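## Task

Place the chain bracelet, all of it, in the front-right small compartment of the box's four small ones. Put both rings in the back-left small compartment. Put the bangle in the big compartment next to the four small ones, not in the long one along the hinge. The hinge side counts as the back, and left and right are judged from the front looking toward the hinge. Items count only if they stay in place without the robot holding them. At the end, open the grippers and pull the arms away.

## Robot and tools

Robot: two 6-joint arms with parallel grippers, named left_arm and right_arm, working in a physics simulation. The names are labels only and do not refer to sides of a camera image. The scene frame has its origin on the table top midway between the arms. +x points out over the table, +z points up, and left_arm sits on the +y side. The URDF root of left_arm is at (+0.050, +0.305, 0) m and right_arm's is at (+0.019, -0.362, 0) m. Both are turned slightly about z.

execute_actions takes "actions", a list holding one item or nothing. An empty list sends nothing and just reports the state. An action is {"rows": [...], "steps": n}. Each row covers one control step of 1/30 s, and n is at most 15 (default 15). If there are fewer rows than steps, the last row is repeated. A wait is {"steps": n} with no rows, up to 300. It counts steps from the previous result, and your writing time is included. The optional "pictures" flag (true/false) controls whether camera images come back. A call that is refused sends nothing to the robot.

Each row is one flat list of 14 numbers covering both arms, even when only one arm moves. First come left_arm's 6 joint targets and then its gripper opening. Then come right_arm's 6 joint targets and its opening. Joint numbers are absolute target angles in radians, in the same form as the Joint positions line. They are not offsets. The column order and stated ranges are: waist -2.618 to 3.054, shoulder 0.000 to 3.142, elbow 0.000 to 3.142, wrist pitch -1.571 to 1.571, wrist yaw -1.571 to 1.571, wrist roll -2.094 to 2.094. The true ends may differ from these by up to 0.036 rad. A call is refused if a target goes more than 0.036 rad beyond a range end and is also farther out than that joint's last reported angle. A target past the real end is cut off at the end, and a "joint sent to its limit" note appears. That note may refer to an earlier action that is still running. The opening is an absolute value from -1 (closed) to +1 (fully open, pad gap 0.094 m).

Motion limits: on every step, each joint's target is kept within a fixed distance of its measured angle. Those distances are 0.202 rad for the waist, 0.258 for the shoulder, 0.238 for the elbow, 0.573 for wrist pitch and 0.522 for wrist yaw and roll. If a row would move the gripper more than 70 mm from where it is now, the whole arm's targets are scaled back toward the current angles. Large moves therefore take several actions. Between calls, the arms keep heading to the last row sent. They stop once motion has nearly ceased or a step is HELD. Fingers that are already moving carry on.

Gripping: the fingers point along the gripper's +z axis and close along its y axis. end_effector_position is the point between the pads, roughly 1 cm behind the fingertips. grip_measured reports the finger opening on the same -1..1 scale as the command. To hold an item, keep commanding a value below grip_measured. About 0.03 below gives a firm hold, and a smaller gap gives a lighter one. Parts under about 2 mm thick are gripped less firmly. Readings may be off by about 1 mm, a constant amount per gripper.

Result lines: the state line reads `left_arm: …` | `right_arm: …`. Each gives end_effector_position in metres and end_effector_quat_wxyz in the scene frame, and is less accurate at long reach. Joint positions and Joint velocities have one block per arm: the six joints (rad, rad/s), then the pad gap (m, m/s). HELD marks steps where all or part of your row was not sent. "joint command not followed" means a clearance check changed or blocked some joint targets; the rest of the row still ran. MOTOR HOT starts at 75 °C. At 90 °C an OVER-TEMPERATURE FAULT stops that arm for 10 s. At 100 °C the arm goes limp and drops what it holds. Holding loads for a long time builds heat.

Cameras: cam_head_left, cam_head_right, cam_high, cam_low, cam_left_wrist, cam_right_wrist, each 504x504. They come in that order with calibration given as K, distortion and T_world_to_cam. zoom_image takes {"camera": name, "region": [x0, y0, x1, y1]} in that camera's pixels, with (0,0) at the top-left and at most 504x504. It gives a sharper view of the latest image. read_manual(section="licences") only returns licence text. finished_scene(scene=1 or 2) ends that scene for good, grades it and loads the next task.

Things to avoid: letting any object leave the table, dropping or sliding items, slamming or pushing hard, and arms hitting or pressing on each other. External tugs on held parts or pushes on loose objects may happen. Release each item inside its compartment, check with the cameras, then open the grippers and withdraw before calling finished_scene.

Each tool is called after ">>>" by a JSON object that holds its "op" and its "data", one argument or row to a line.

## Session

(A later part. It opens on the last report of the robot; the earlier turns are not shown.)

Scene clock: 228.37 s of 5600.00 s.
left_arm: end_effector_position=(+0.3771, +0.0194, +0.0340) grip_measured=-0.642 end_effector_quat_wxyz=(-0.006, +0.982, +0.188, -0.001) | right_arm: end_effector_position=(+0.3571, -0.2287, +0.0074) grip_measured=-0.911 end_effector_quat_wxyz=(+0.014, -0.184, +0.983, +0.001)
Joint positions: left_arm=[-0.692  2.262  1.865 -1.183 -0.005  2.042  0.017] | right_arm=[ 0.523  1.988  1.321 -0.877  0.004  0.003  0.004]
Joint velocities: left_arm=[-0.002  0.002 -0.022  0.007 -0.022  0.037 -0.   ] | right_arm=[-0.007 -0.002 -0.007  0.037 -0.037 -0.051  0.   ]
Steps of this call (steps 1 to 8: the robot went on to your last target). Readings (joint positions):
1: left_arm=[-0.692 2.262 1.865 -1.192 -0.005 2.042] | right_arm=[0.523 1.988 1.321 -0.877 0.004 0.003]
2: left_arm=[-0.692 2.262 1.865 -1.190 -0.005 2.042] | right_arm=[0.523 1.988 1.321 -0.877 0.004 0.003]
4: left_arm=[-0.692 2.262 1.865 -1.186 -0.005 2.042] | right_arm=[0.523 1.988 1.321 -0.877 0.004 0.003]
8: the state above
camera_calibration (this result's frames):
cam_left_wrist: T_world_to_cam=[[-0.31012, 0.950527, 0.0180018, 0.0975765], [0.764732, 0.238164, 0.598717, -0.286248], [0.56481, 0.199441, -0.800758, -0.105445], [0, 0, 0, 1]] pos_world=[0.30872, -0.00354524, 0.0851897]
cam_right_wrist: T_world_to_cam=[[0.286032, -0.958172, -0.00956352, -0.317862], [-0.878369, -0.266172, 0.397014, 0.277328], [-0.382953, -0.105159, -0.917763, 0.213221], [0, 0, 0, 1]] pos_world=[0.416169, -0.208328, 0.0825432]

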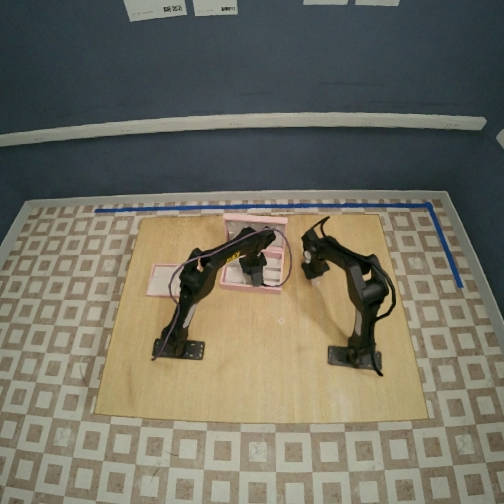

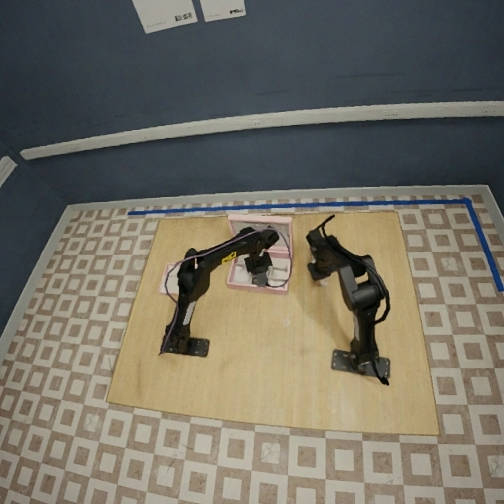

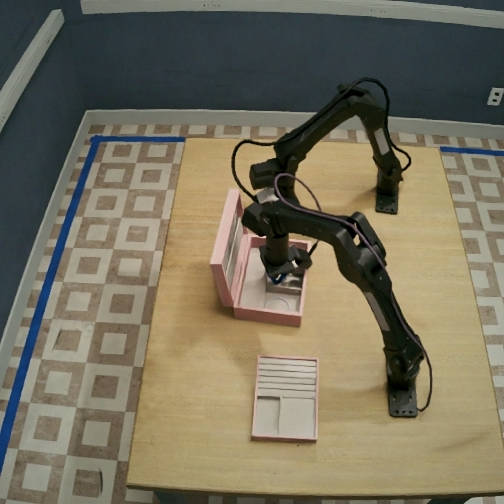

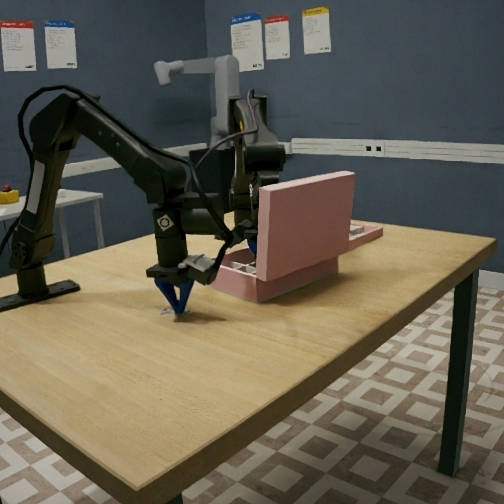

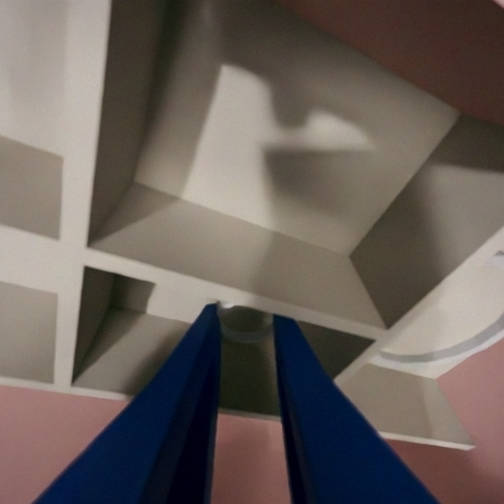

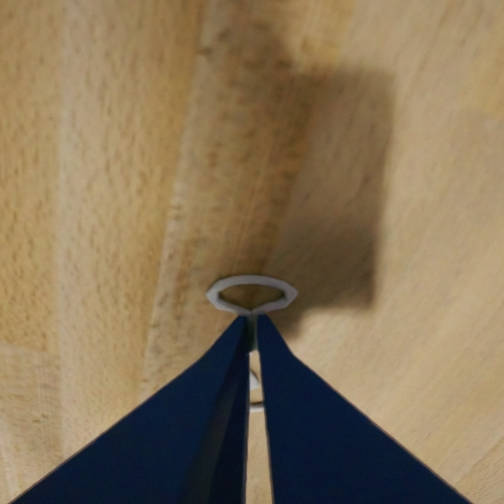

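>>> {"op": "execute_actions", "data": {
  "actions": [
    {"rows":[[-0.7,2.28,1.85,-1.15,0,2.05,-0.66,0.523,2.0,1.31,-0.875,0,0,-0.935],[-0.7,2.29,1.845,-1.13,0,2.05,-0.66,0.523,1.99,1.32,-0.877,0,0,-0.945],[-0.7,2.29,1.845,-1.13,0,2.05,-0.66,0.523,1.985,1.325,-0.88,0,0,-0.945],[-0.7,2.29,1.845,-1.13,0,2.05,-0.66,0.523,1.98,1.33,-0.89,0,0,-0.945],[-0.7,2.29,1.845,-1.13,0,2.05,-0.66,0.523,1.975,1.335,-0.9,0,0,-0.945],[-0.7,2.29,1.845,-1.13,0,2.05,-0.66,0.523,1.97,1.34,-0.91,0,0,-0.945],[-0.7,2.29,1.845,-1.13,0,2.05,-0.66,0.523,1.965,1.35,-0.925,0,0,-0.945],[-0.7,2.29,1.845,-1.13,0,2.05,-0.66,0.523,1.96,1.36,-0.94,0,0,-0.945],[-0.7,2.29,1.845,-1.13,0,2.05,-0.66,0.523,1.955,1.37,-0.96,0,0,-0.945],[-0.7,2.29,1.845,-1.13,0,2.05,-0.66,0.523,1.95,1.38,-0.98,0,0,-0.945],[-0.7,2.29,1.845,-1.13,0,2.05,-0.66,0.523,1.945,1.39,-1.0,0,0,-0.945],[-0.7,2.29,1.845,-1.13,0,2.05,-0.6,0.523,1.94,1.4,-1.02,0,0,-0.945],[-0.7,2.29,1.845,-1.13,0,2.05,-0.5,0.523,1.94,1.4,-1.02,0,0,-0.945]]}
  ]
}}

Scene clock: 236.80 s of 5600.00 s.
left_arm: end_effector_position=(+0.3795, +0.0153, +0.0287) grip_measured=-0.504 end_effector_quat_wxyz=(+0.000, +0.982, +0.187, -0.000) | right_arm: end_effector_position=(+0.3535, -0.2301, +0.0282) grip_measured=-0.942 end_effector_quat_wxyz=(+0.003, -0.184, +0.983, -0.001)
Joint positions: left_arm=[-0.692  2.275  1.865 -1.16   0.001  2.042  0.023] | right_arm=[ 0.523  1.962  1.374 -0.976  0.004  0.003  0.003]
Joint velocities: left_arm=[-0.007 -0.017 -0.002  0.007  0.051 -0.022  0.004] | right_arm=[ 0.007 -0.09   0.056 -0.212 -0.007 -0.066 -0.   ]
Steps of this call (steps 1 to 30: the robot went on to your last target; steps 31 to 90: nothing new was sent; then 4.93 s passed at rest; steps 91 to 105: all 15 steps of this action). Readings (joint positions):
91: left_arm=[-0.692 2.262 1.865 -1.179 -0.005 2.042] | right_arm=[0.523 1.988 1.321 -0.877 0.004 0.003]
92: left_arm=[-0.692 2.264 1.865 -1.175 -0.005 2.042] | right_arm=[0.523 1.988 1.321 -0.877 0.004 0.003]
94: left_arm=[-0.692 2.268 1.865 -1.161 -0.005 2.042] | right_arm=[0.523 1.988 1.321 -0.877 0.004 0.003]
98: left_arm=[-0.692 2.275 1.865 -1.157 -0.002 2.042] | right_arm=[0.523 1.987 1.326 -0.890 0.004 0.003]
105: the state above
camera_calibration (this result's frames):
cam_left_wrist: T_world_to_cam=[[-0.309104, 0.95101, 0.00583621, 0.102337], [0.762946, 0.244305, 0.598522, -0.283383], [0.567774, 0.189458, -0.801085, -0.1112], [0, 0, 0, 1]] pos_world=[0.310976, -0.00702418, 0.0799332]
cam_right_wrist: T_world_to_cam=[[0.285864, -0.958235, -0.00818522, -0.317914], [-0.870369, -0.263206, 0.416149, 0.262835], [-0.400923, -0.111838, -0.90926, 0.235342], [0, 0, 0, 1]] pos_world=[0.413998, -0.209137, 0.102006]

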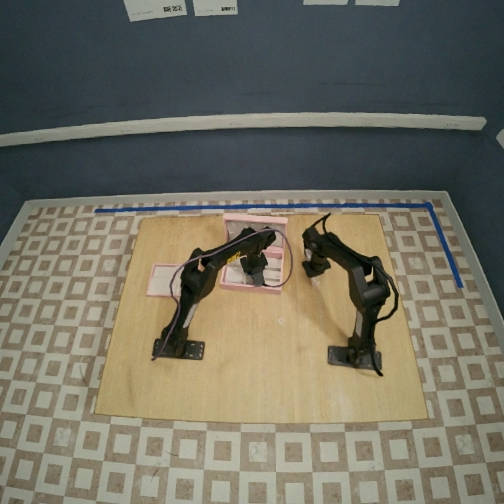

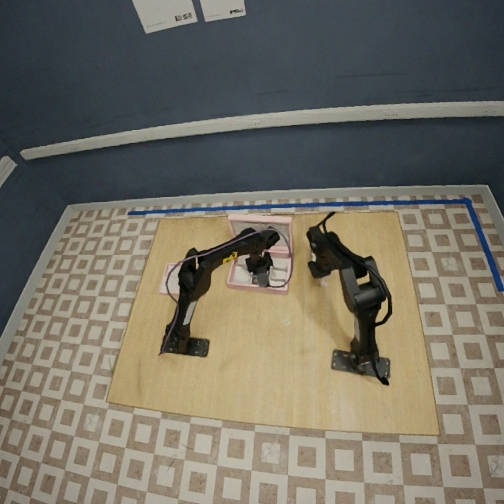

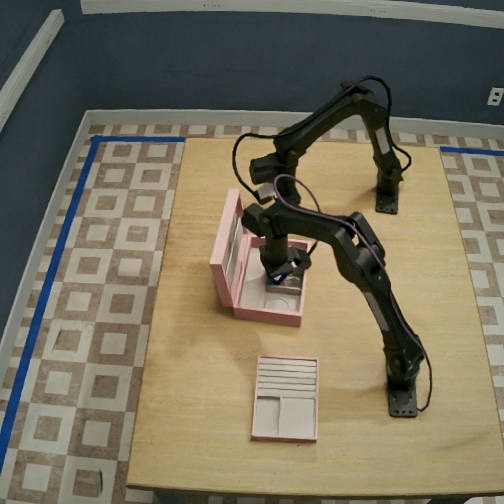

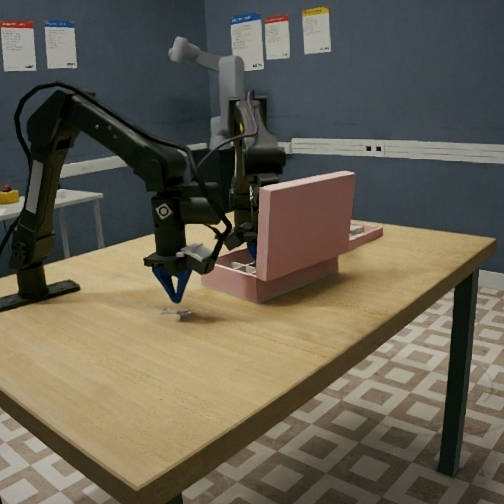

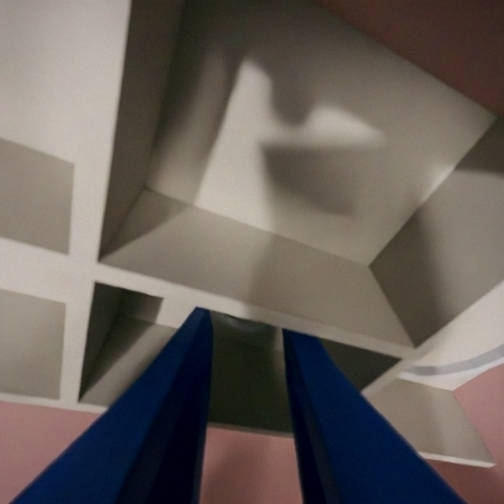

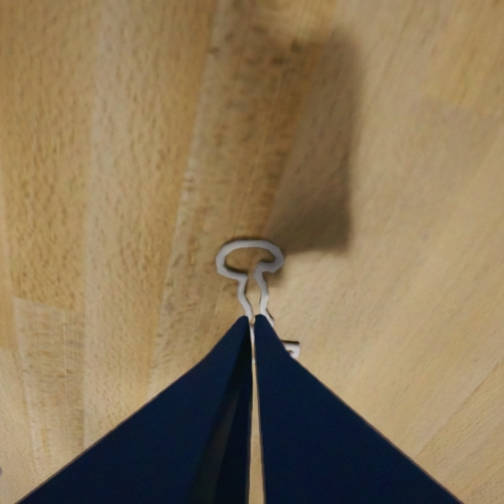

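>>> {"op": "execute_actions", "data": {
  "actions": [
    {"rows":[[-0.69,2.27,1.89,-1.19,0,2.05,-0.5,0.531,1.96,1.4,-1.0,0,0.3,-0.7],[-0.69,2.26,1.92,-1.23,0,2.05,-0.5,0.531,1.97,1.42,-1.01,0,0.6,-0.7],[-0.69,2.25,1.95,-1.27,0,2.05,-0.5,0.535,1.98,1.44,-1.02,0,0.9,-0.7],[-0.69,2.24,1.98,-1.31,0,2.05,-0.5,0.54,2.0,1.47,-1.03,0,1.2,-0.7],[-0.69,2.23,2.01,-1.35,0,2.05,-0.5,0.54,2.02,1.5,-1.03,0,1.57,-0.7],[-0.69,2.22,2.04,-1.39,0,2.05,-0.5,0.54,2.04,1.53,-1.03,0,1.57,-0.7],[-0.69,2.21,2.07,-1.42,0,2.05,-0.5,0.54,2.05,1.55,-1.03,0,1.57,-0.7]]}
  ],
  "pictures": false
}}

>>> {"op": "execute_actions", "data": {
  "actions": [
    {"rows":[[-0.71,2.15,2.02,-1.43,0,1.9,-0.5,0.54,2.05,1.55,-1.03,0,1.57,-0.7],[-0.74,2.09,1.97,-1.43,0,1.7,-0.5,0.54,2.05,1.55,-1.03,0,1.57,-0.7],[-0.78,2.03,1.92,-1.43,0,1.5,-0.5,0.54,2.05,1.55,-1.03,0,1.57,-0.7],[-0.83,1.97,1.86,-1.42,0,1.3,-0.5,0.54,2.05,1.55,-1.03,0,1.57,-0.7],[-0.88,1.92,1.8,-1.41,0,1.1,-0.4,0.54,2.05,1.55,-1.03,0,1.57,-0.7],[-0.94,1.88,1.74,-1.4,0,0.9,-0.3,0.54,2.05,1.55,-1.03,0,1.57,-0.7],[-1.0,1.86,1.7,-1.39,0,0.7,-0.2,0.54,2.05,1.55,-1.03,0,1.57,-0.7],[-1.06,1.86,1.7,-1.39,0,0.5,-0.2,0.54,2.05,1.55,-1.03,0,1.57,-0.7],[-1.12,1.86,1.7,-1.39,0,0.3,-0.2,0.54,2.05,1.55,-1.03,0,1.57,-0.7],[-1.18,1.9,1.72,-1.37,0,0.1,-0.2,0.54,2.05,1.55,-1.03,0,1.57,-0.7],[-1.23,1.95,1.74,-1.34,0,0,-0.2,0.54,2.05,1.55,-1.03,0,1.57,-0.7],[-1.275,2.0,1.76,-1.3,0,0,-0.2,0.54,2.05,1.55,-1.03,0,1.57,-0.7]]}
  ],
  "pictures": false
}}

>>> {"op": "execute_actions", "data": {
  "actions": [
    {"rows":[[-1.275,2.04,1.76,-1.26,0,0,-0.2,0.54,2.05,1.55,-1.03,0,1.57,-0.7],[-1.275,2.07,1.75,-1.22,0,0,-0.2,0.54,2.05,1.55,-1.03,0,1.57,-0.7],[-1.275,2.1,1.74,-1.19,0,0,-0.2,0.54,2.05,1.55,-1.03,0,1.57,-0.7],[-1.275,2.13,1.73,-1.15,0,0,-0.2,0.54,2.05,1.55,-1.03,0,1.57,-0.7]]}
  ],
  "pictures": false
}}

>>> {"op": "execute_actions", "data": {
  "actions": [
    {"steps":10}
  ]
}}

Scene clock: 261.20 s of 5600.00 s.
left_arm: end_effector_position=(+0.3793, +0.0153, +0.1027) grip_measured=-0.502 end_effector_quat_wxyz=(+0.017, +0.982, +0.187, +0.012) | right_arm: end_effector_position=(+0.3818, -0.2151, +0.0351) grip_measured=-0.703 end_effector_quat_wxyz=(+0.011, +0.466, +0.885, +0.011)
Joint positions: left_arm=[-0.692  2.211  2.053 -1.372  0.002  2.042  0.023] | right_arm=[ 0.532  2.047  1.526 -1.018  0.003  1.353  0.014]
Joint velocities: left_arm=[ 0.007 -0.012 -0.002 -0.212 -0.037  0.007  0.001] | right_arm=[-0.017 -0.002  0.022 -0.037 -0.095  1.429 -0.   ]
Steps of this call (steps 1 to 30: the robot went on to your last target; steps 31 to 90: nothing new was sent; then 20.90 s passed at rest; steps 91 to 105: all 15 steps of this action). Readings (joint positions):
91: left_arm=[-0.692 2.275 1.865 -1.164 0.002 2.042] | right_arm=[0.523 1.959 1.376 -1.012 0.004 0.051]
92: left_arm=[-0.692 2.275 1.869 -1.173 0.002 2.042] | right_arm=[0.523 1.960 1.379 -1.013 0.003 0.145]
94: left_arm=[-0.692 2.275 1.897 -1.208 0.002 2.042] | right_arm=[0.523 1.973 1.403 -1.024 0.003 0.346]
98: left_arm=[-0.692 2.263 2.009 -1.304 0.002 2.042] | right_arm=[0.530 2.034 1.505 -1.028 0.003 0.748]
105: the state above

Scene clock: 261.70 s of 5600.00 s.
left_arm: end_effector_position=(+0.1473, -0.0618, +0.1226) grip_measured=-0.202 end_effector_quat_wxyz=(+0.015, +0.877, +0.479, -0.005) | right_arm: end_effector_position=(+0.3818, -0.2151, +0.0351) grip_measured=-0.703 end_effector_quat_wxyz=(+0.010, +0.554, +0.833, +0.012)
Joint positions: left_arm=[-1.282  1.961  1.753 -1.332  0.002  0.829  0.037] | right_arm=[ 0.532  2.047  1.526 -1.018  0.003  1.556  0.014]
Joint velocities: left_arm=[-0.935  0.647 -0.002  0.183  0.168 -2.777 -0.001] | right_arm=[-0.022 -0.007 -0.012 -0.022  0.051  0.095 -0.001]
Steps of this call (steps 1 to 15: all 15 steps of this action). Readings (joint positions):
1: left_arm=[-0.693 2.209 2.048 -1.375 0.002 2.020] | right_arm=[0.532 2.047 1.526 -1.018 0.003 1.395]
2: left_arm=[-0.696 2.195 2.027 -1.373 0.000 1.964] | right_arm=[0.532 2.047 1.526 -1.018 0.003 1.429]
4: left_arm=[-0.721 2.130 1.945 -1.374 -0.007 1.790] | right_arm=[0.532 2.047 1.526 -1.018 0.003 1.478]
8: left_arm=[-0.876 1.957 1.786 -1.377 -0.013 1.477] | right_arm=[0.532 2.047 1.526 -1.018 0.003 1.529]
15: the state above

Scene clock: 262.20 s of 5600.00 s.
left_arm: end_effector_position=(+0.1551, -0.0882, +0.0470) grip_measured=-0.202 end_effector_quat_wxyz=(-0.009, +0.626, +0.780, +0.004) | right_arm: end_effector_position=(+0.3818, -0.2150, +0.0351) grip_measured=-0.703 end_effector_quat_wxyz=(+0.010, +0.557, +0.831, +0.013)
Joint positions: left_arm=[-1.279  2.149  1.732 -1.174  0.005  0.044  0.037] | right_arm=[ 0.532  2.047  1.526 -1.018  0.002  1.563  0.014]
Joint velocities: left_arm=[-0.007 -0.002 -0.002  0.007  0.022 -0.227  0.001] | right_arm=[-0.007 -0.002  0.002 -0.022  0.007  0.037 -0.001]
Steps of this call (steps 1 to 15: all 15 steps of this action). Readings (joint positions):
1: left_arm=[-1.305 1.985 1.753 -1.323 0.007 0.729] | right_arm=[0.532 2.047 1.526 -1.018 0.003 1.558]
2: left_arm=[-1.315 2.009 1.753 -1.308 0.011 0.630] | right_arm=[0.532 2.047 1.526 -1.018 0.003 1.559]
4: left_arm=[-1.310 2.062 1.753 -1.268 0.011 0.430] | right_arm=[0.532 2.047 1.526 -1.018 0.002 1.561]
8: left_arm=[-1.284 2.141 1.740 -1.197 0.007 0.180] | right_arm=[0.532 2.047 1.526 -1.018 0.002 1.562]
15: the state above

Scene clock: 262.53 s of 5600.00 s.
left_arm: end_effector_position=(+0.1554, -0.0896, +0.0470) grip_measured=-0.202 end_effector_quat_wxyz=(-0.007, +0.614, +0.789, +0.002) | right_arm: end_effector_position=(+0.3818, -0.2150, +0.0351) grip_measured=-0.703 end_effector_quat_wxyz=(+0.010, +0.557, +0.831, +0.013)
Joint positions: left_arm=[-1.279  2.149  1.732 -1.168  0.005  0.012  0.037] | right_arm=[ 0.532  2.047  1.526 -1.018  0.002  1.564  0.014]
Joint velocities: left_arm=[-0.002  0.002  0.002 -0.007 -0.022  0.022 -0.001] | right_arm=[ 0.012 -0.002 -0.007 -0.051 -0.022 -0.11   0.001]
Steps of this call (steps 1 to 10: the robot went on to your last target). Readings (joint positions):
1: left_arm=[-1.279 2.149 1.732 -1.173 0.005 0.037] | right_arm=[0.532 2.047 1.526 -1.018 0.002 1.563]
2: left_arm=[-1.279 2.149 1.732 -1.171 0.005 0.031] | right_arm=[0.532 2.047 1.526 -1.018 0.002 1.563]
4: left_arm=[-1.279 2.149 1.732 -1.170 0.005 0.023] | right_arm=[0.532 2.047 1.526 -1.018 0.002 1.563]
8: left_arm=[-1.279 2.149 1.732 -1.168 0.005 0.014] | right_arm=[0.532 2.047 1.526 -1.018 0.002 1.564]
10: the state above
camera_calibration (this result's frames):
cam_left_wrist: T_world_to_cam=[[-0.982471, -0.186023, 0.0120433, 0.135208], [-0.140181, 0.779853, 0.610065, 0.0900572], [-0.122878, 0.597683, -0.79226, 0.194046], [0, 0, 0, 1]] pos_world=[0.169306, -0.161058, 0.0971661]
cam_right_wrist: T_world_to_cam=[[-0.951693, -0.303974, -0.0433588, 0.302894], [-0.293241, 0.857912, 0.421896, 0.309088], [-0.0910471, 0.41423, -0.905607, 0.249344], [0, 0, 0, 1]] pos_world=[0.401601, -0.276385, 0.108538]

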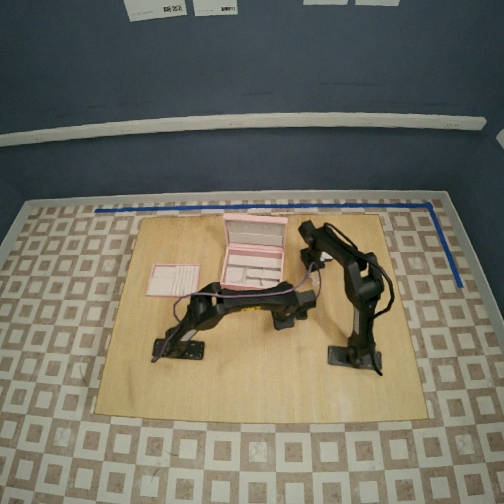

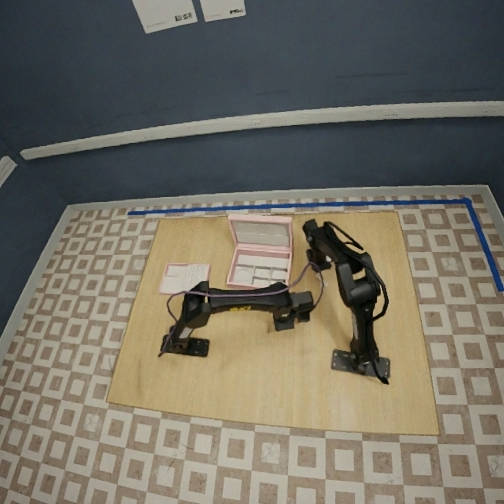

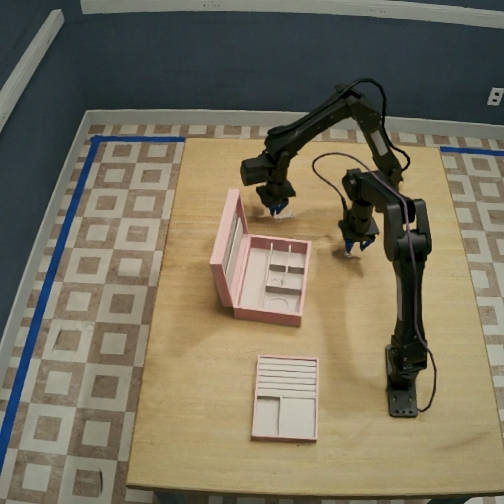

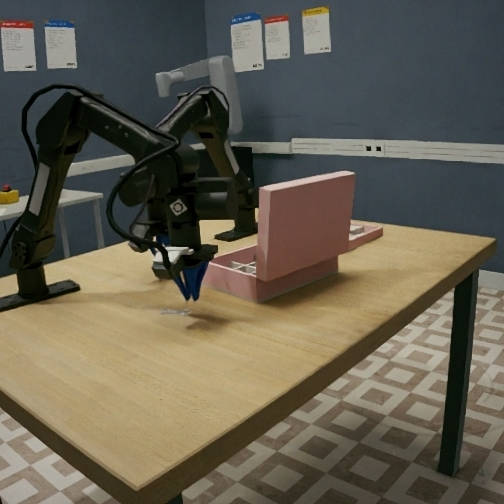

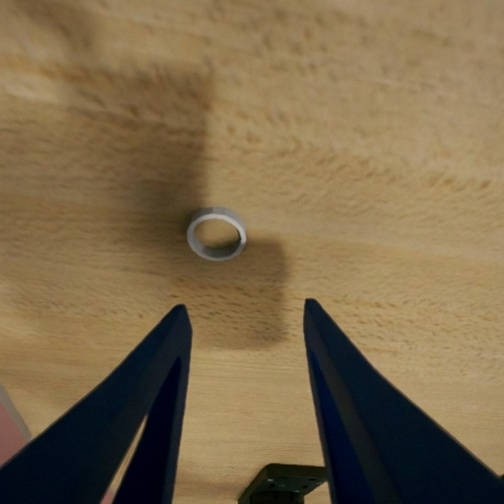

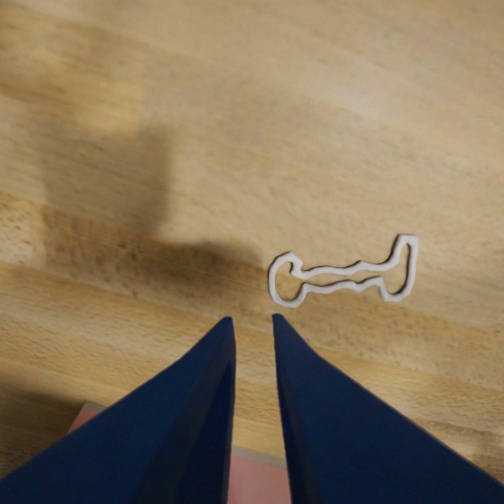

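>>> {"op": "execute_actions", "data": {
  "actions": [
    {"rows":[[-1.243,2.15,1.73,-1.14,0,0,-0.2,0.532,2.055,1.52,-1.01,0,1.57,-0.85],[-1.243,2.15,1.73,-1.14,0,0,-0.2,0.532,2.055,1.52,-1.01,0,1.57,-0.85],[-1.243,2.15,1.73,-1.14,0,0,-0.2,0.532,2.065,1.51,-1.0,0,1.57,-0.85],[-1.243,2.16,1.72,-1.12,0,0,-0.2,0.532,2.075,1.5,-0.995,0,1.57,-0.85],[-1.243,2.17,1.71,-1.1,0,0,-0.2,0.532,2.075,1.5,-0.995,0,1.57,-0.85],[-1.243,2.18,1.7,-1.08,0,0,-0.2,0.532,2.075,1.5,-0.995,0,1.57,-0.85],[-1.243,2.19,1.69,-1.06,0,0,-0.2,0.532,2.075,1.5,-0.995,0,1.57,-0.85],[-1.243,2.195,1.675,-1.04,0,0,-0.2,0.532,2.075,1.5,-0.995,0,1.57,-0.85]]}
  ],
  "pictures": false
}}

>>> {"op": "execute_actions", "data": {
  "actions": [
    {"steps":10}
  ]
}}

Scene clock: 275.53 s of 5600.00 s.
left_arm: end_effector_position=(+0.1690, -0.0923, +0.0178) grip_measured=-0.202 end_effector_quat_wxyz=(-0.004, +0.600, +0.800, +0.001) | right_arm: end_effector_position=(+0.3773, -0.2168, +0.0194) grip_measured=-0.847 end_effector_quat_wxyz=(+0.001, +0.557, +0.831, -0.001)
Joint positions: left_arm=[-1.249  2.194  1.686 -1.07   0.004  0.008  0.037] | right_arm=[ 0.532  2.076  1.506 -1.     0.002  1.564  0.007]
Joint velocities: left_arm=[-0.002  0.032 -0.017  0.051  0.081 -0.007 -0.   ] | right_arm=[ 0.002  0.012 -0.017  0.037 -0.022 -0.007 -0.001]
Steps of this call (steps 1 to 30: the robot went on to your last target; steps 31 to 90: nothing new was sent; then 9.50 s passed at rest; steps 91 to 105: all 15 steps of this action). Readings (joint positions):
91: left_arm=[-1.277 2.149 1.732 -1.167 0.005 0.008] | right_arm=[0.532 2.047 1.526 -1.018 0.002 1.564]
92: left_arm=[-1.273 2.149 1.732 -1.165 0.005 0.008] | right_arm=[0.532 2.047 1.526 -1.017 0.002 1.564]
94: left_arm=[-1.263 2.149 1.732 -1.160 0.005 0.008] | right_arm=[0.532 2.050 1.525 -1.012 0.002 1.564]
98: left_arm=[-1.249 2.155 1.719 -1.114 0.004 0.008] | right_arm=[0.532 2.068 1.512 -1.002 0.002 1.564]
105: the state above

Scene clock: 275.87 s of 5600.00 s.
left_arm: end_effector_position=(+0.1697, -0.0947, +0.0173) grip_measured=-0.202 end_effector_quat_wxyz=(-0.000, +0.600, +0.800, -0.002) | right_arm: end_effector_position=(+0.3776, -0.2167, +0.0194) grip_measured=-0.847 end_effector_quat_wxyz=(+0.001, +0.557, +0.831, -0.000)
Joint positions: left_arm=[-1.249  2.195  1.686 -1.059  0.004  0.008  0.037] | right_arm=[ 0.532  2.076  1.506 -0.999  0.002  1.564  0.007]
Joint velocities: left_arm=[-0.002  0.007 -0.002  0.007  0.007 -0.095  0.001] | right_arm=[-0.012  0.007 -0.012 -0.022 -0.022  0.051 -0.   ]
Steps of this call (steps 1 to 10: the robot went on to your last target). Readings (joint positions):
1: left_arm=[-1.249 2.195 1.686 -1.069 0.004 0.008] | right_arm=[0.532 2.076 1.506 -1.000 0.002 1.564]
2: left_arm=[-1.249 2.195 1.686 -1.067 0.004 0.008] | right_arm=[0.532 2.076 1.506 -1.000 0.002 1.564]
4: left_arm=[-1.249 2.195 1.686 -1.063 0.004 0.008] | right_arm=[0.532 2.076 1.506 -0.999 0.002 1.564]
8: left_arm=[-1.249 2.195 1.686 -1.059 0.004 0.008] | right_arm=[0.532 2.076 1.506 -0.999 0.002 1.564]
10: the state above
camera_calibration (this result's frames):
cam_left_wrist: T_world_to_cam=[[-0.975649, -0.219089, 0.0104589, 0.144408], [-0.169662, 0.784043, 0.59707, 0.119808], [-0.139011, 0.580756, -0.802121, 0.176698], [0, 0, 0, 1]] pos_world=[0.185781, -0.164915, 0.0686895]
cam_right_wrist: T_world_to_cam=[[-0.95249, -0.304294, -0.0129364, 0.297363], [-0.28132, 0.862711, 0.420224, 0.312503], [-0.116712, 0.403899, -0.907328, 0.242924], [0, 0, 0, 1]] pos_world=[0.399501, -0.27723, 0.0929371]

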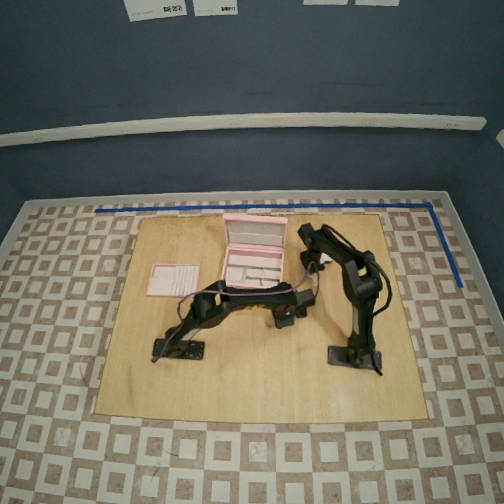

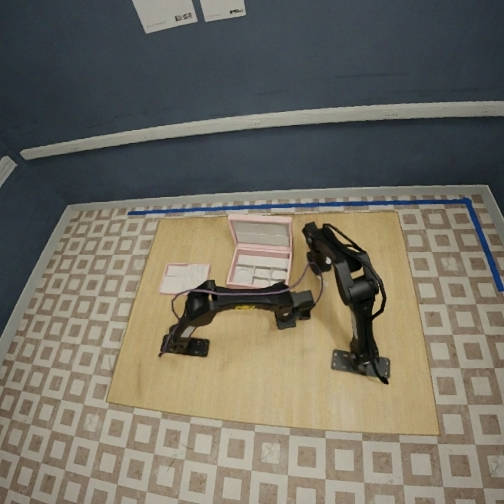

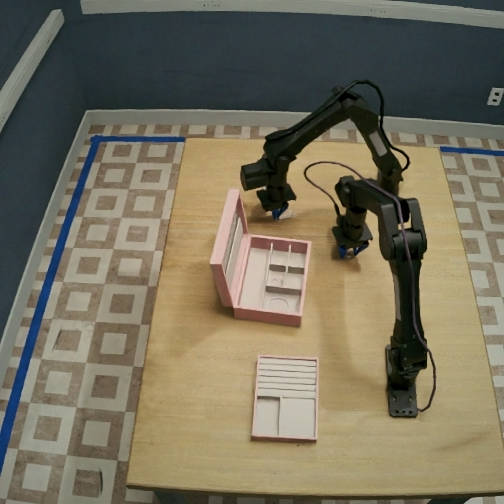

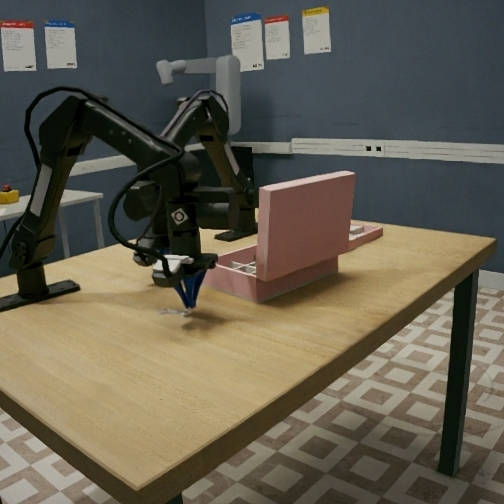

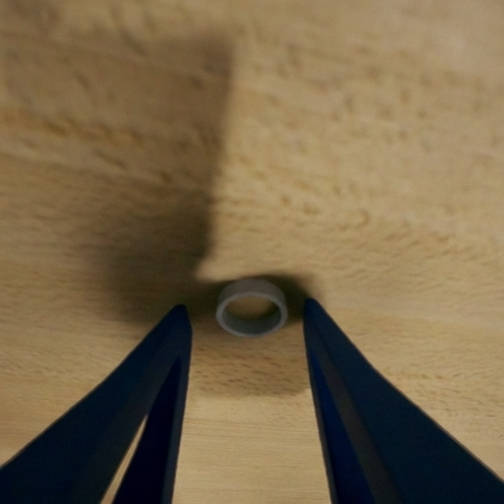

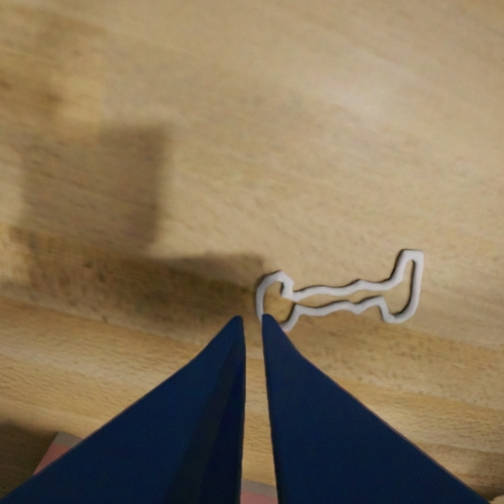

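>>> {"op": "execute_actions", "data": {
  "actions": [
    {"rows":[[-1.243,2.215,1.675,-1.04,0,0,-0.2,0.532,2.075,1.5,-1.015,0,1.57,-0.85],[-1.243,2.215,1.675,-1.04,0,0,-0.2,0.532,2.075,1.5,-1.015,0,1.57,-0.85],[-1.243,2.215,1.675,-1.04,0,0,-0.2,0.532,2.075,1.5,-1.015,0,1.57,-0.85],[-1.243,2.215,1.675,-1.04,0,0,-0.2,0.532,2.085,1.49,-0.99,0,1.57,-0.85],[-1.243,2.215,1.675,-1.04,0,0,-0.2,0.532,2.09,1.485,-0.98,0,1.57,-0.85],[-1.243,2.215,1.675,-1.04,0,0,-0.2,0.532,2.1,1.478,-0.972,0,1.57,-0.85],[-1.243,2.215,1.675,-1.04,0,0,-0.2,0.532,2.105,1.475,-0.972,0,1.57,-0.85],[-1.243,2.215,1.675,-1.04,0,0,-0.3,0.532,2.105,1.475,-0.972,0,1.57,-0.85],[-1.243,2.215,1.675,-1.04,0,0,-0.4,0.532,2.105,1.475,-0.972,0,1.57,-0.85],[-1.243,2.215,1.675,-1.04,0,0,-0.5,0.532,2.105,1.475,-0.972,0,1.57,-0.85],[-1.243,2.215,1.675,-1.04,0,0,-0.56,0.532,2.105,1.475,-0.972,0,1.57,-0.85],[-1.243,2.215,1.675,-1.04,0,0,-0.62,0.532,2.105,1.475,-0.972,0,1.57,-0.85],[-1.243,2.215,1.675,-1.04,0,0,-0.66,0.532,2.105,1.475,-0.972,0,1.57,-0.85]]}
  ]
}}

>>> {"op": "zoom_image", "data": {
  "camera": "cam_right_wrist",
  "region": [200, 260, 340, 380]
}}

Scene clock: 286.80 s of 5600.00 s.
left_arm: end_effector_position=(+0.1699, -0.0951, +0.0173) grip_measured=-0.634 end_effector_quat_wxyz=(+0.000, +0.600, +0.800, -0.003) | right_arm: end_effector_position=(+0.3760, -0.2173, +0.0077) grip_measured=-0.847 end_effector_quat_wxyz=(-0.002, +0.557, +0.831, -0.005)
Joint positions: left_arm=[-1.249  2.195  1.686 -1.057  0.004  0.008  0.017] | right_arm=[ 0.532  2.097  1.488 -0.973  0.002  1.564  0.007]
Joint velocities: left_arm=[-0.007 -0.002 -0.007 -0.037  0.051  0.007  0.   ] | right_arm=[-0.002 -0.027  0.002 -0.081 -0.007  0.022  0.   ]
Steps of this call (steps 1 to 30: the robot went on to your last target; steps 31 to 90: nothing new was sent; then 7.43 s passed at rest; steps 91 to 105: all 15 steps of this action). Readings (joint positions):
91: left_arm=[-1.249 2.195 1.686 -1.057 0.004 0.008] | right_arm=[0.532 2.076 1.506 -0.999 0.002 1.564]
92: left_arm=[-1.249 2.195 1.686 -1.057 0.004 0.008] | right_arm=[0.532 2.076 1.506 -0.999 0.002 1.564]
94: left_arm=[-1.249 2.195 1.686 -1.057 0.004 0.008] | right_arm=[0.532 2.076 1.506 -0.998 0.002 1.564]
98: left_arm=[-1.249 2.195 1.686 -1.057 0.004 0.008] | right_arm=[0.532 2.086 1.495 -0.983 0.002 1.564]
105: the state above
camera_calibration (this result's frames):
cam_left_wrist: T_world_to_cam=[[-0.975653, -0.219074, 0.010352, 0.144439], [-0.169923, 0.784915, 0.595848, 0.120259], [-0.13866, 0.579583, -0.80303, 0.17677], [0, 0, 0, 1]] pos_world=[0.185868, -0.165203, 0.0688]
cam_right_wrist: T_world_to_cam=[[-0.952684, -0.303962, -0.000763595, 0.295584], [-0.276237, 0.864732, 0.419443, 0.316038], [-0.126834, 0.399807, -0.907781, 0.23534], [0, 0, 0, 1]] pos_world=[0.398749, -0.277532, 0.0813035]

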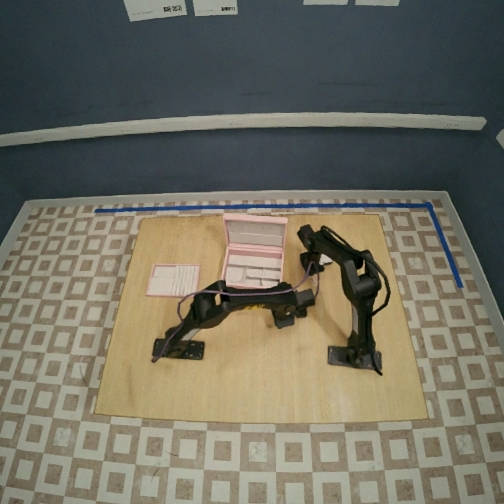

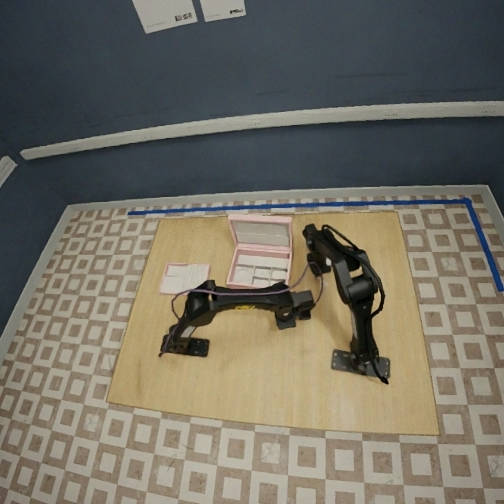

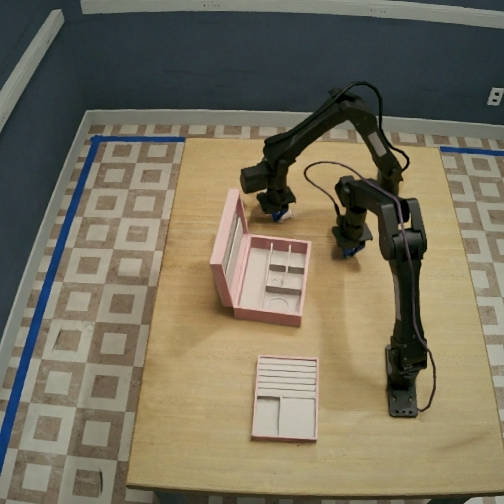

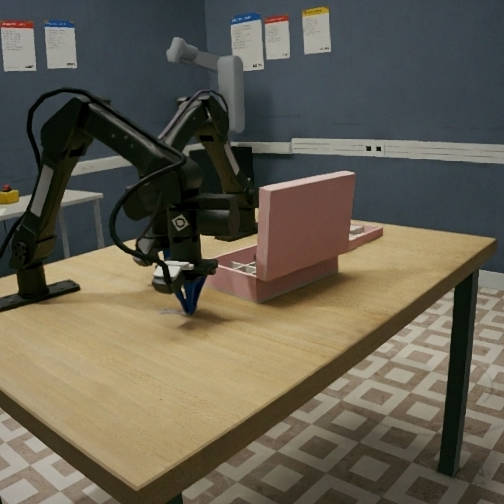

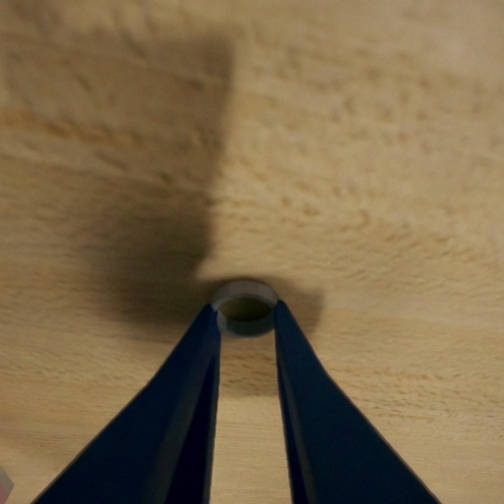

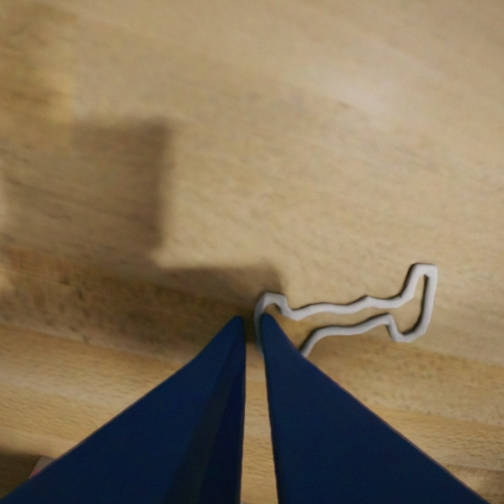

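Region (200, 260, 340, 380) of cam_right_wrist's 504x504 image, scaled by 3.600, with more detail than that image has; it fills the top 432 rows of this view, and the rest is white.

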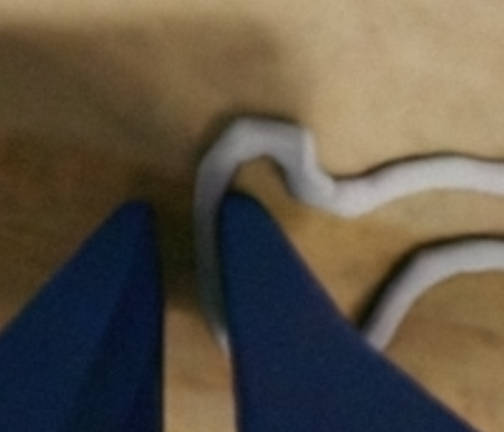

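>>> {"op": "execute_actions", "data": {
  "actions": [
    {"rows":[[-1.243,2.19,1.69,-1.06,0,0,-0.67,0.532,2.11,1.475,-0.972,0,1.57,-0.88],[-1.243,2.18,1.71,-1.09,0,0,-0.67,0.532,2.11,1.475,-0.972,0,1.57,-0.9],[-1.243,2.16,1.72,-1.12,0,0,-0.67,0.532,2.11,1.475,-0.972,0,1.57,-0.92],[-1.243,2.14,1.73,-1.15,0,0,-0.67,0.532,2.11,1.475,-0.972,0,1.57,-0.94],[-1.243,2.12,1.74,-1.18,0,0,-0.67,0.532,2.11,1.475,-0.972,0,1.57,-0.96],[-1.243,2.1,1.75,-1.21,0,0,-0.67,0.532,2.11,1.475,-0.972,0,1.57,-0.98],[-1.243,2.08,1.76,-1.24,0,0,-0.67,0.532,2.11,1.475,-0.972,0,1.57,-1],[-1.243,2.05,1.76,-1.27,0,0,-0.67,0.532,2.11,1.475,-0.972,0,1.57,-1],[-1.243,2.02,1.76,-1.3,0,0,-0.67,0.532,2.11,1.475,-0.972,0,1.57,-1],[-1.243,1.99,1.76,-1.33,0,0,-0.67,0.532,2.11,1.475,-0.972,0,1.57,-1],[-1.243,1.96,1.76,-1.37,0,0,-0.67,0.532,2.11,1.475,-0.972,0,1.57,-1]]}
  ],
  "pictures": false
}}

>>> {"op": "execute_actions", "data": {
  "actions": [
    {"rows":[[-1.2,1.94,1.76,-1.39,0,0.2,-0.67,0.532,2.09,1.49,-0.98,0,1.57,-1],[-1.15,1.94,1.78,-1.4,0,0.4,-0.67,0.532,2.08,1.5,-0.99,0,1.57,-1],[-1.1,1.95,1.8,-1.41,0,0.6,-0.67,0.532,2.07,1.51,-1.01,0,1.57,-1],[-1.05,1.97,1.83,-1.42,0,0.8,-0.67,0.532,2.06,1.52,-1.03,0,1.57,-1],[-1.0,2.0,1.86,-1.43,0,1.0,-0.67,0.532,2.05,1.53,-1.05,0,1.57,-1],[-0.95,2.03,1.9,-1.43,0,1.2,-0.67,0.532,2.04,1.54,-1.07,0,1.57,-1],[-0.9,2.06,1.94,-1.43,0,1.4,-0.67,0.532,2.03,1.55,-1.09,0,1.57,-1],[-0.85,2.1,1.98,-1.43,0,1.6,-0.67,0.532,2.02,1.565,-1.11,0,1.57,-1],[-0.81,2.14,2.02,-1.43,0,1.8,-0.67,0.532,2.01,1.58,-1.13,0,1.57,-1],[-0.78,2.18,2.06,-1.43,0,2.05,-0.67,0.532,2.0,1.59,-1.15,0,1.57,-1],[-0.75,2.22,2.1,-1.43,0,2.05,-0.67,0.532,1.99,1.6,-1.17,0,1.57,-1],[-0.725,2.24,2.12,-1.43,0,2.05,-0.67,0.532,1.99,1.6,-1.17,0,1.57,-1]]}
  ],
  "pictures": false
}}

>>> {"op": "execute_actions", "data": {
  "actions": [
    {"steps":15}
  ]
}}

Scene clock: 300.80 s of 5600.00 s.
left_arm: end_effector_position=(+0.1603, -0.0632, +0.1214) grip_measured=-0.634 end_effector_quat_wxyz=(+0.020, +0.600, +0.799, -0.017) | right_arm: end_effector_position=(+0.3779, -0.2166, +0.0077) grip_measured=-0.974 end_effector_quat_wxyz=(+0.000, +0.557, +0.831, -0.002)
Joint positions: left_arm=[-1.249  1.959  1.745 -1.304  0.004  0.008  0.017] | right_arm=[ 0.532  2.097  1.488 -0.965  0.002  1.564  0.001]
Joint velocities: left_arm=[-0.027 -0.398  0.159 -0.344 -0.081  0.022  0.   ] | right_arm=[-0.007 -0.012  0.002  0.095 -0.051  0.022  0.001]
Steps of this call (steps 1 to 15: the robot went on to your last target; steps 16 to 90: nothing new was sent; then 10.50 s passed at rest; steps 91 to 105: all 15 steps of this action). Readings (joint positions):
91: left_arm=[-1.249 2.195 1.686 -1.057 0.004 0.008] | right_arm=[0.532 2.097 1.488 -0.972 0.002 1.564]
92: left_arm=[-1.249 2.195 1.686 -1.059 0.004 0.008] | right_arm=[0.532 2.097 1.488 -0.970 0.002 1.564]
94: left_arm=[-1.249 2.193 1.687 -1.075 0.004 0.008] | right_arm=[0.532 2.097 1.488 -0.967 0.002 1.564]
98: left_arm=[-1.249 2.150 1.706 -1.154 0.004 0.008] | right_arm=[0.532 2.097 1.488 -0.965 0.002 1.564]
105: the state above

Scene clock: 301.30 s of 5600.00 s.
left_arm: end_effector_position=(+0.3815, +0.0150, +0.1000) grip_measured=-0.634 end_effector_quat_wxyz=(+0.011, +0.869, +0.494, +0.009) | right_arm: end_effector_position=(+0.3774, -0.2166, +0.0663) grip_measured=-0.974 end_effector_quat_wxyz=(+0.010, +0.557, +0.830, +0.014)
Joint positions: left_arm=[-0.694  2.238  2.086 -1.392 -0.01   1.382  0.017] | right_arm=[ 0.532  1.999  1.583 -1.12   0.001  1.564  0.001]
Joint velocities: left_arm=[ 0.32   0.422 -0.002 -0.066 -0.081  2.879  0.   ] | right_arm=[ 0.017 -0.188  0.125 -0.183  0.022 -0.051  0.   ]
Steps of this call (steps 1 to 15: all 15 steps of this action). Readings (joint positions):
1: left_arm=[-1.246 1.947 1.748 -1.314 0.005 0.039] | right_arm=[0.532 2.097 1.488 -0.965 0.002 1.564]
2: left_arm=[-1.234 1.942 1.752 -1.328 0.008 0.103] | right_arm=[0.532 2.097 1.488 -0.965 0.002 1.564]
4: left_arm=[-1.178 1.945 1.771 -1.357 0.013 0.296] | right_arm=[0.532 2.094 1.488 -0.973 0.002 1.564]
8: left_arm=[-0.967 2.021 1.892 -1.393 0.013 0.685] | right_arm=[0.532 2.076 1.510 -1.032 0.001 1.564]
15: the state above

Scene clock: 301.80 s of 5600.00 s.
left_arm: end_effector_position=(+0.3714, +0.0078, +0.0918) grip_measured=-0.634 end_effector_quat_wxyz=(-0.004, +0.983, +0.185, +0.003) | right_arm: end_effector_position=(+0.3712, -0.2191, +0.0688) grip_measured=-0.974 end_effector_quat_wxyz=(+0.004, +0.557, +0.831, +0.004)
Joint positions: left_arm=[-0.721  2.259  2.09  -1.405 -0.009  2.017  0.017] | right_arm=[ 0.532  1.994  1.586 -1.152  0.001  1.564  0.001]
Joint velocities: left_arm=[-0.002 -0.017  0.022 -0.007 -0.022  0.125  0.001] | right_arm=[ 0.002 -0.002  0.002  0.051 -0.022 -0.007 -0.   ]
Steps of this call (steps 1 to 15: the robot went on to your last target). Readings (joint positions):
1: left_arm=[-0.688 2.250 2.086 -1.395 -0.012 1.482] | right_arm=[0.532 1.995 1.585 -1.125 0.001 1.564]
2: left_arm=[-0.687 2.257 2.086 -1.397 -0.013 1.582] | right_arm=[0.532 1.994 1.586 -1.130 0.001 1.564]
4: left_arm=[-0.698 2.259 2.086 -1.400 -0.013 1.747] | right_arm=[0.532 1.994 1.586 -1.138 0.001 1.564]
8: left_arm=[-0.719 2.259 2.090 -1.404 -0.010 1.922] | right_arm=[0.532 1.994 1.586 -1.148 0.001 1.564]
15: the state above
camera_calibration (this result's frames):
cam_left_wrist: T_world_to_cam=[[-0.3055, 0.952094, 0.0136833, 0.104499], [0.761322, 0.235606, 0.604052, -0.313031], [0.57189, 0.194955, -0.796827, -0.0565709], [0, 0, 0, 1]] pos_world=[0.302594, -0.0147117, 0.14258]
cam_right_wrist: T_world_to_cam=[[-0.952446, -0.303857, -0.0227706, 0.291878], [-0.284748, 0.86096, 0.421505, 0.292827], [-0.108473, 0.407945, -0.90654, 0.285791], [0, 0, 0, 1]] pos_world=[0.39238, -0.28001, 0.142299]

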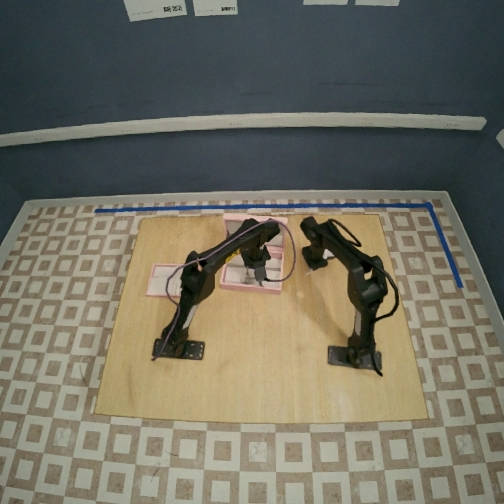

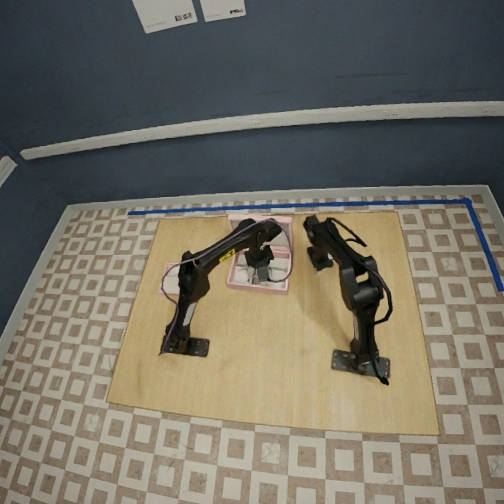

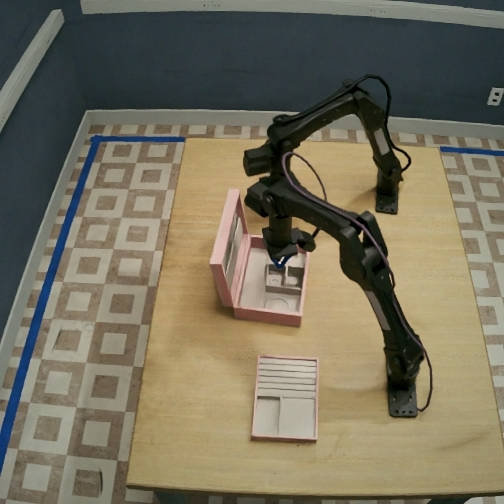

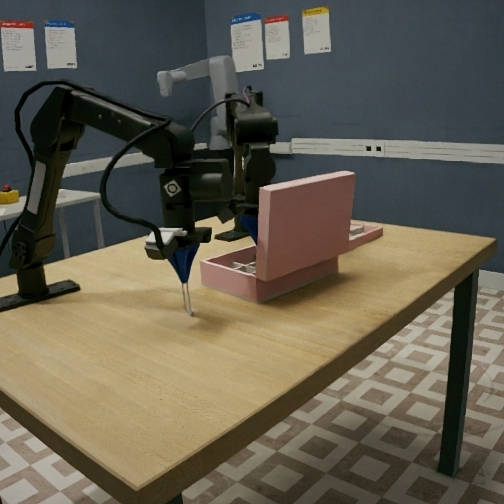

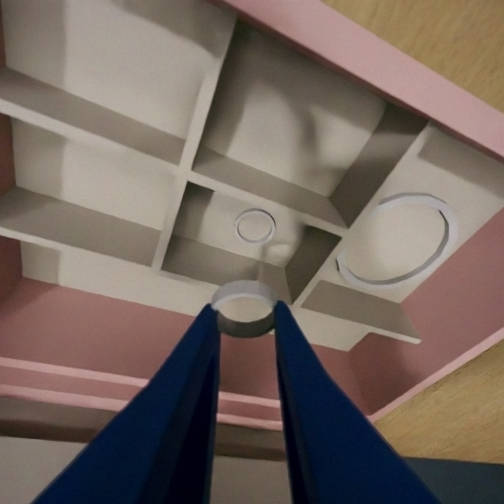

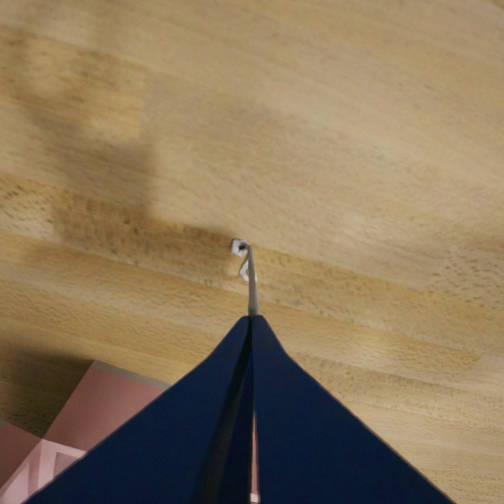

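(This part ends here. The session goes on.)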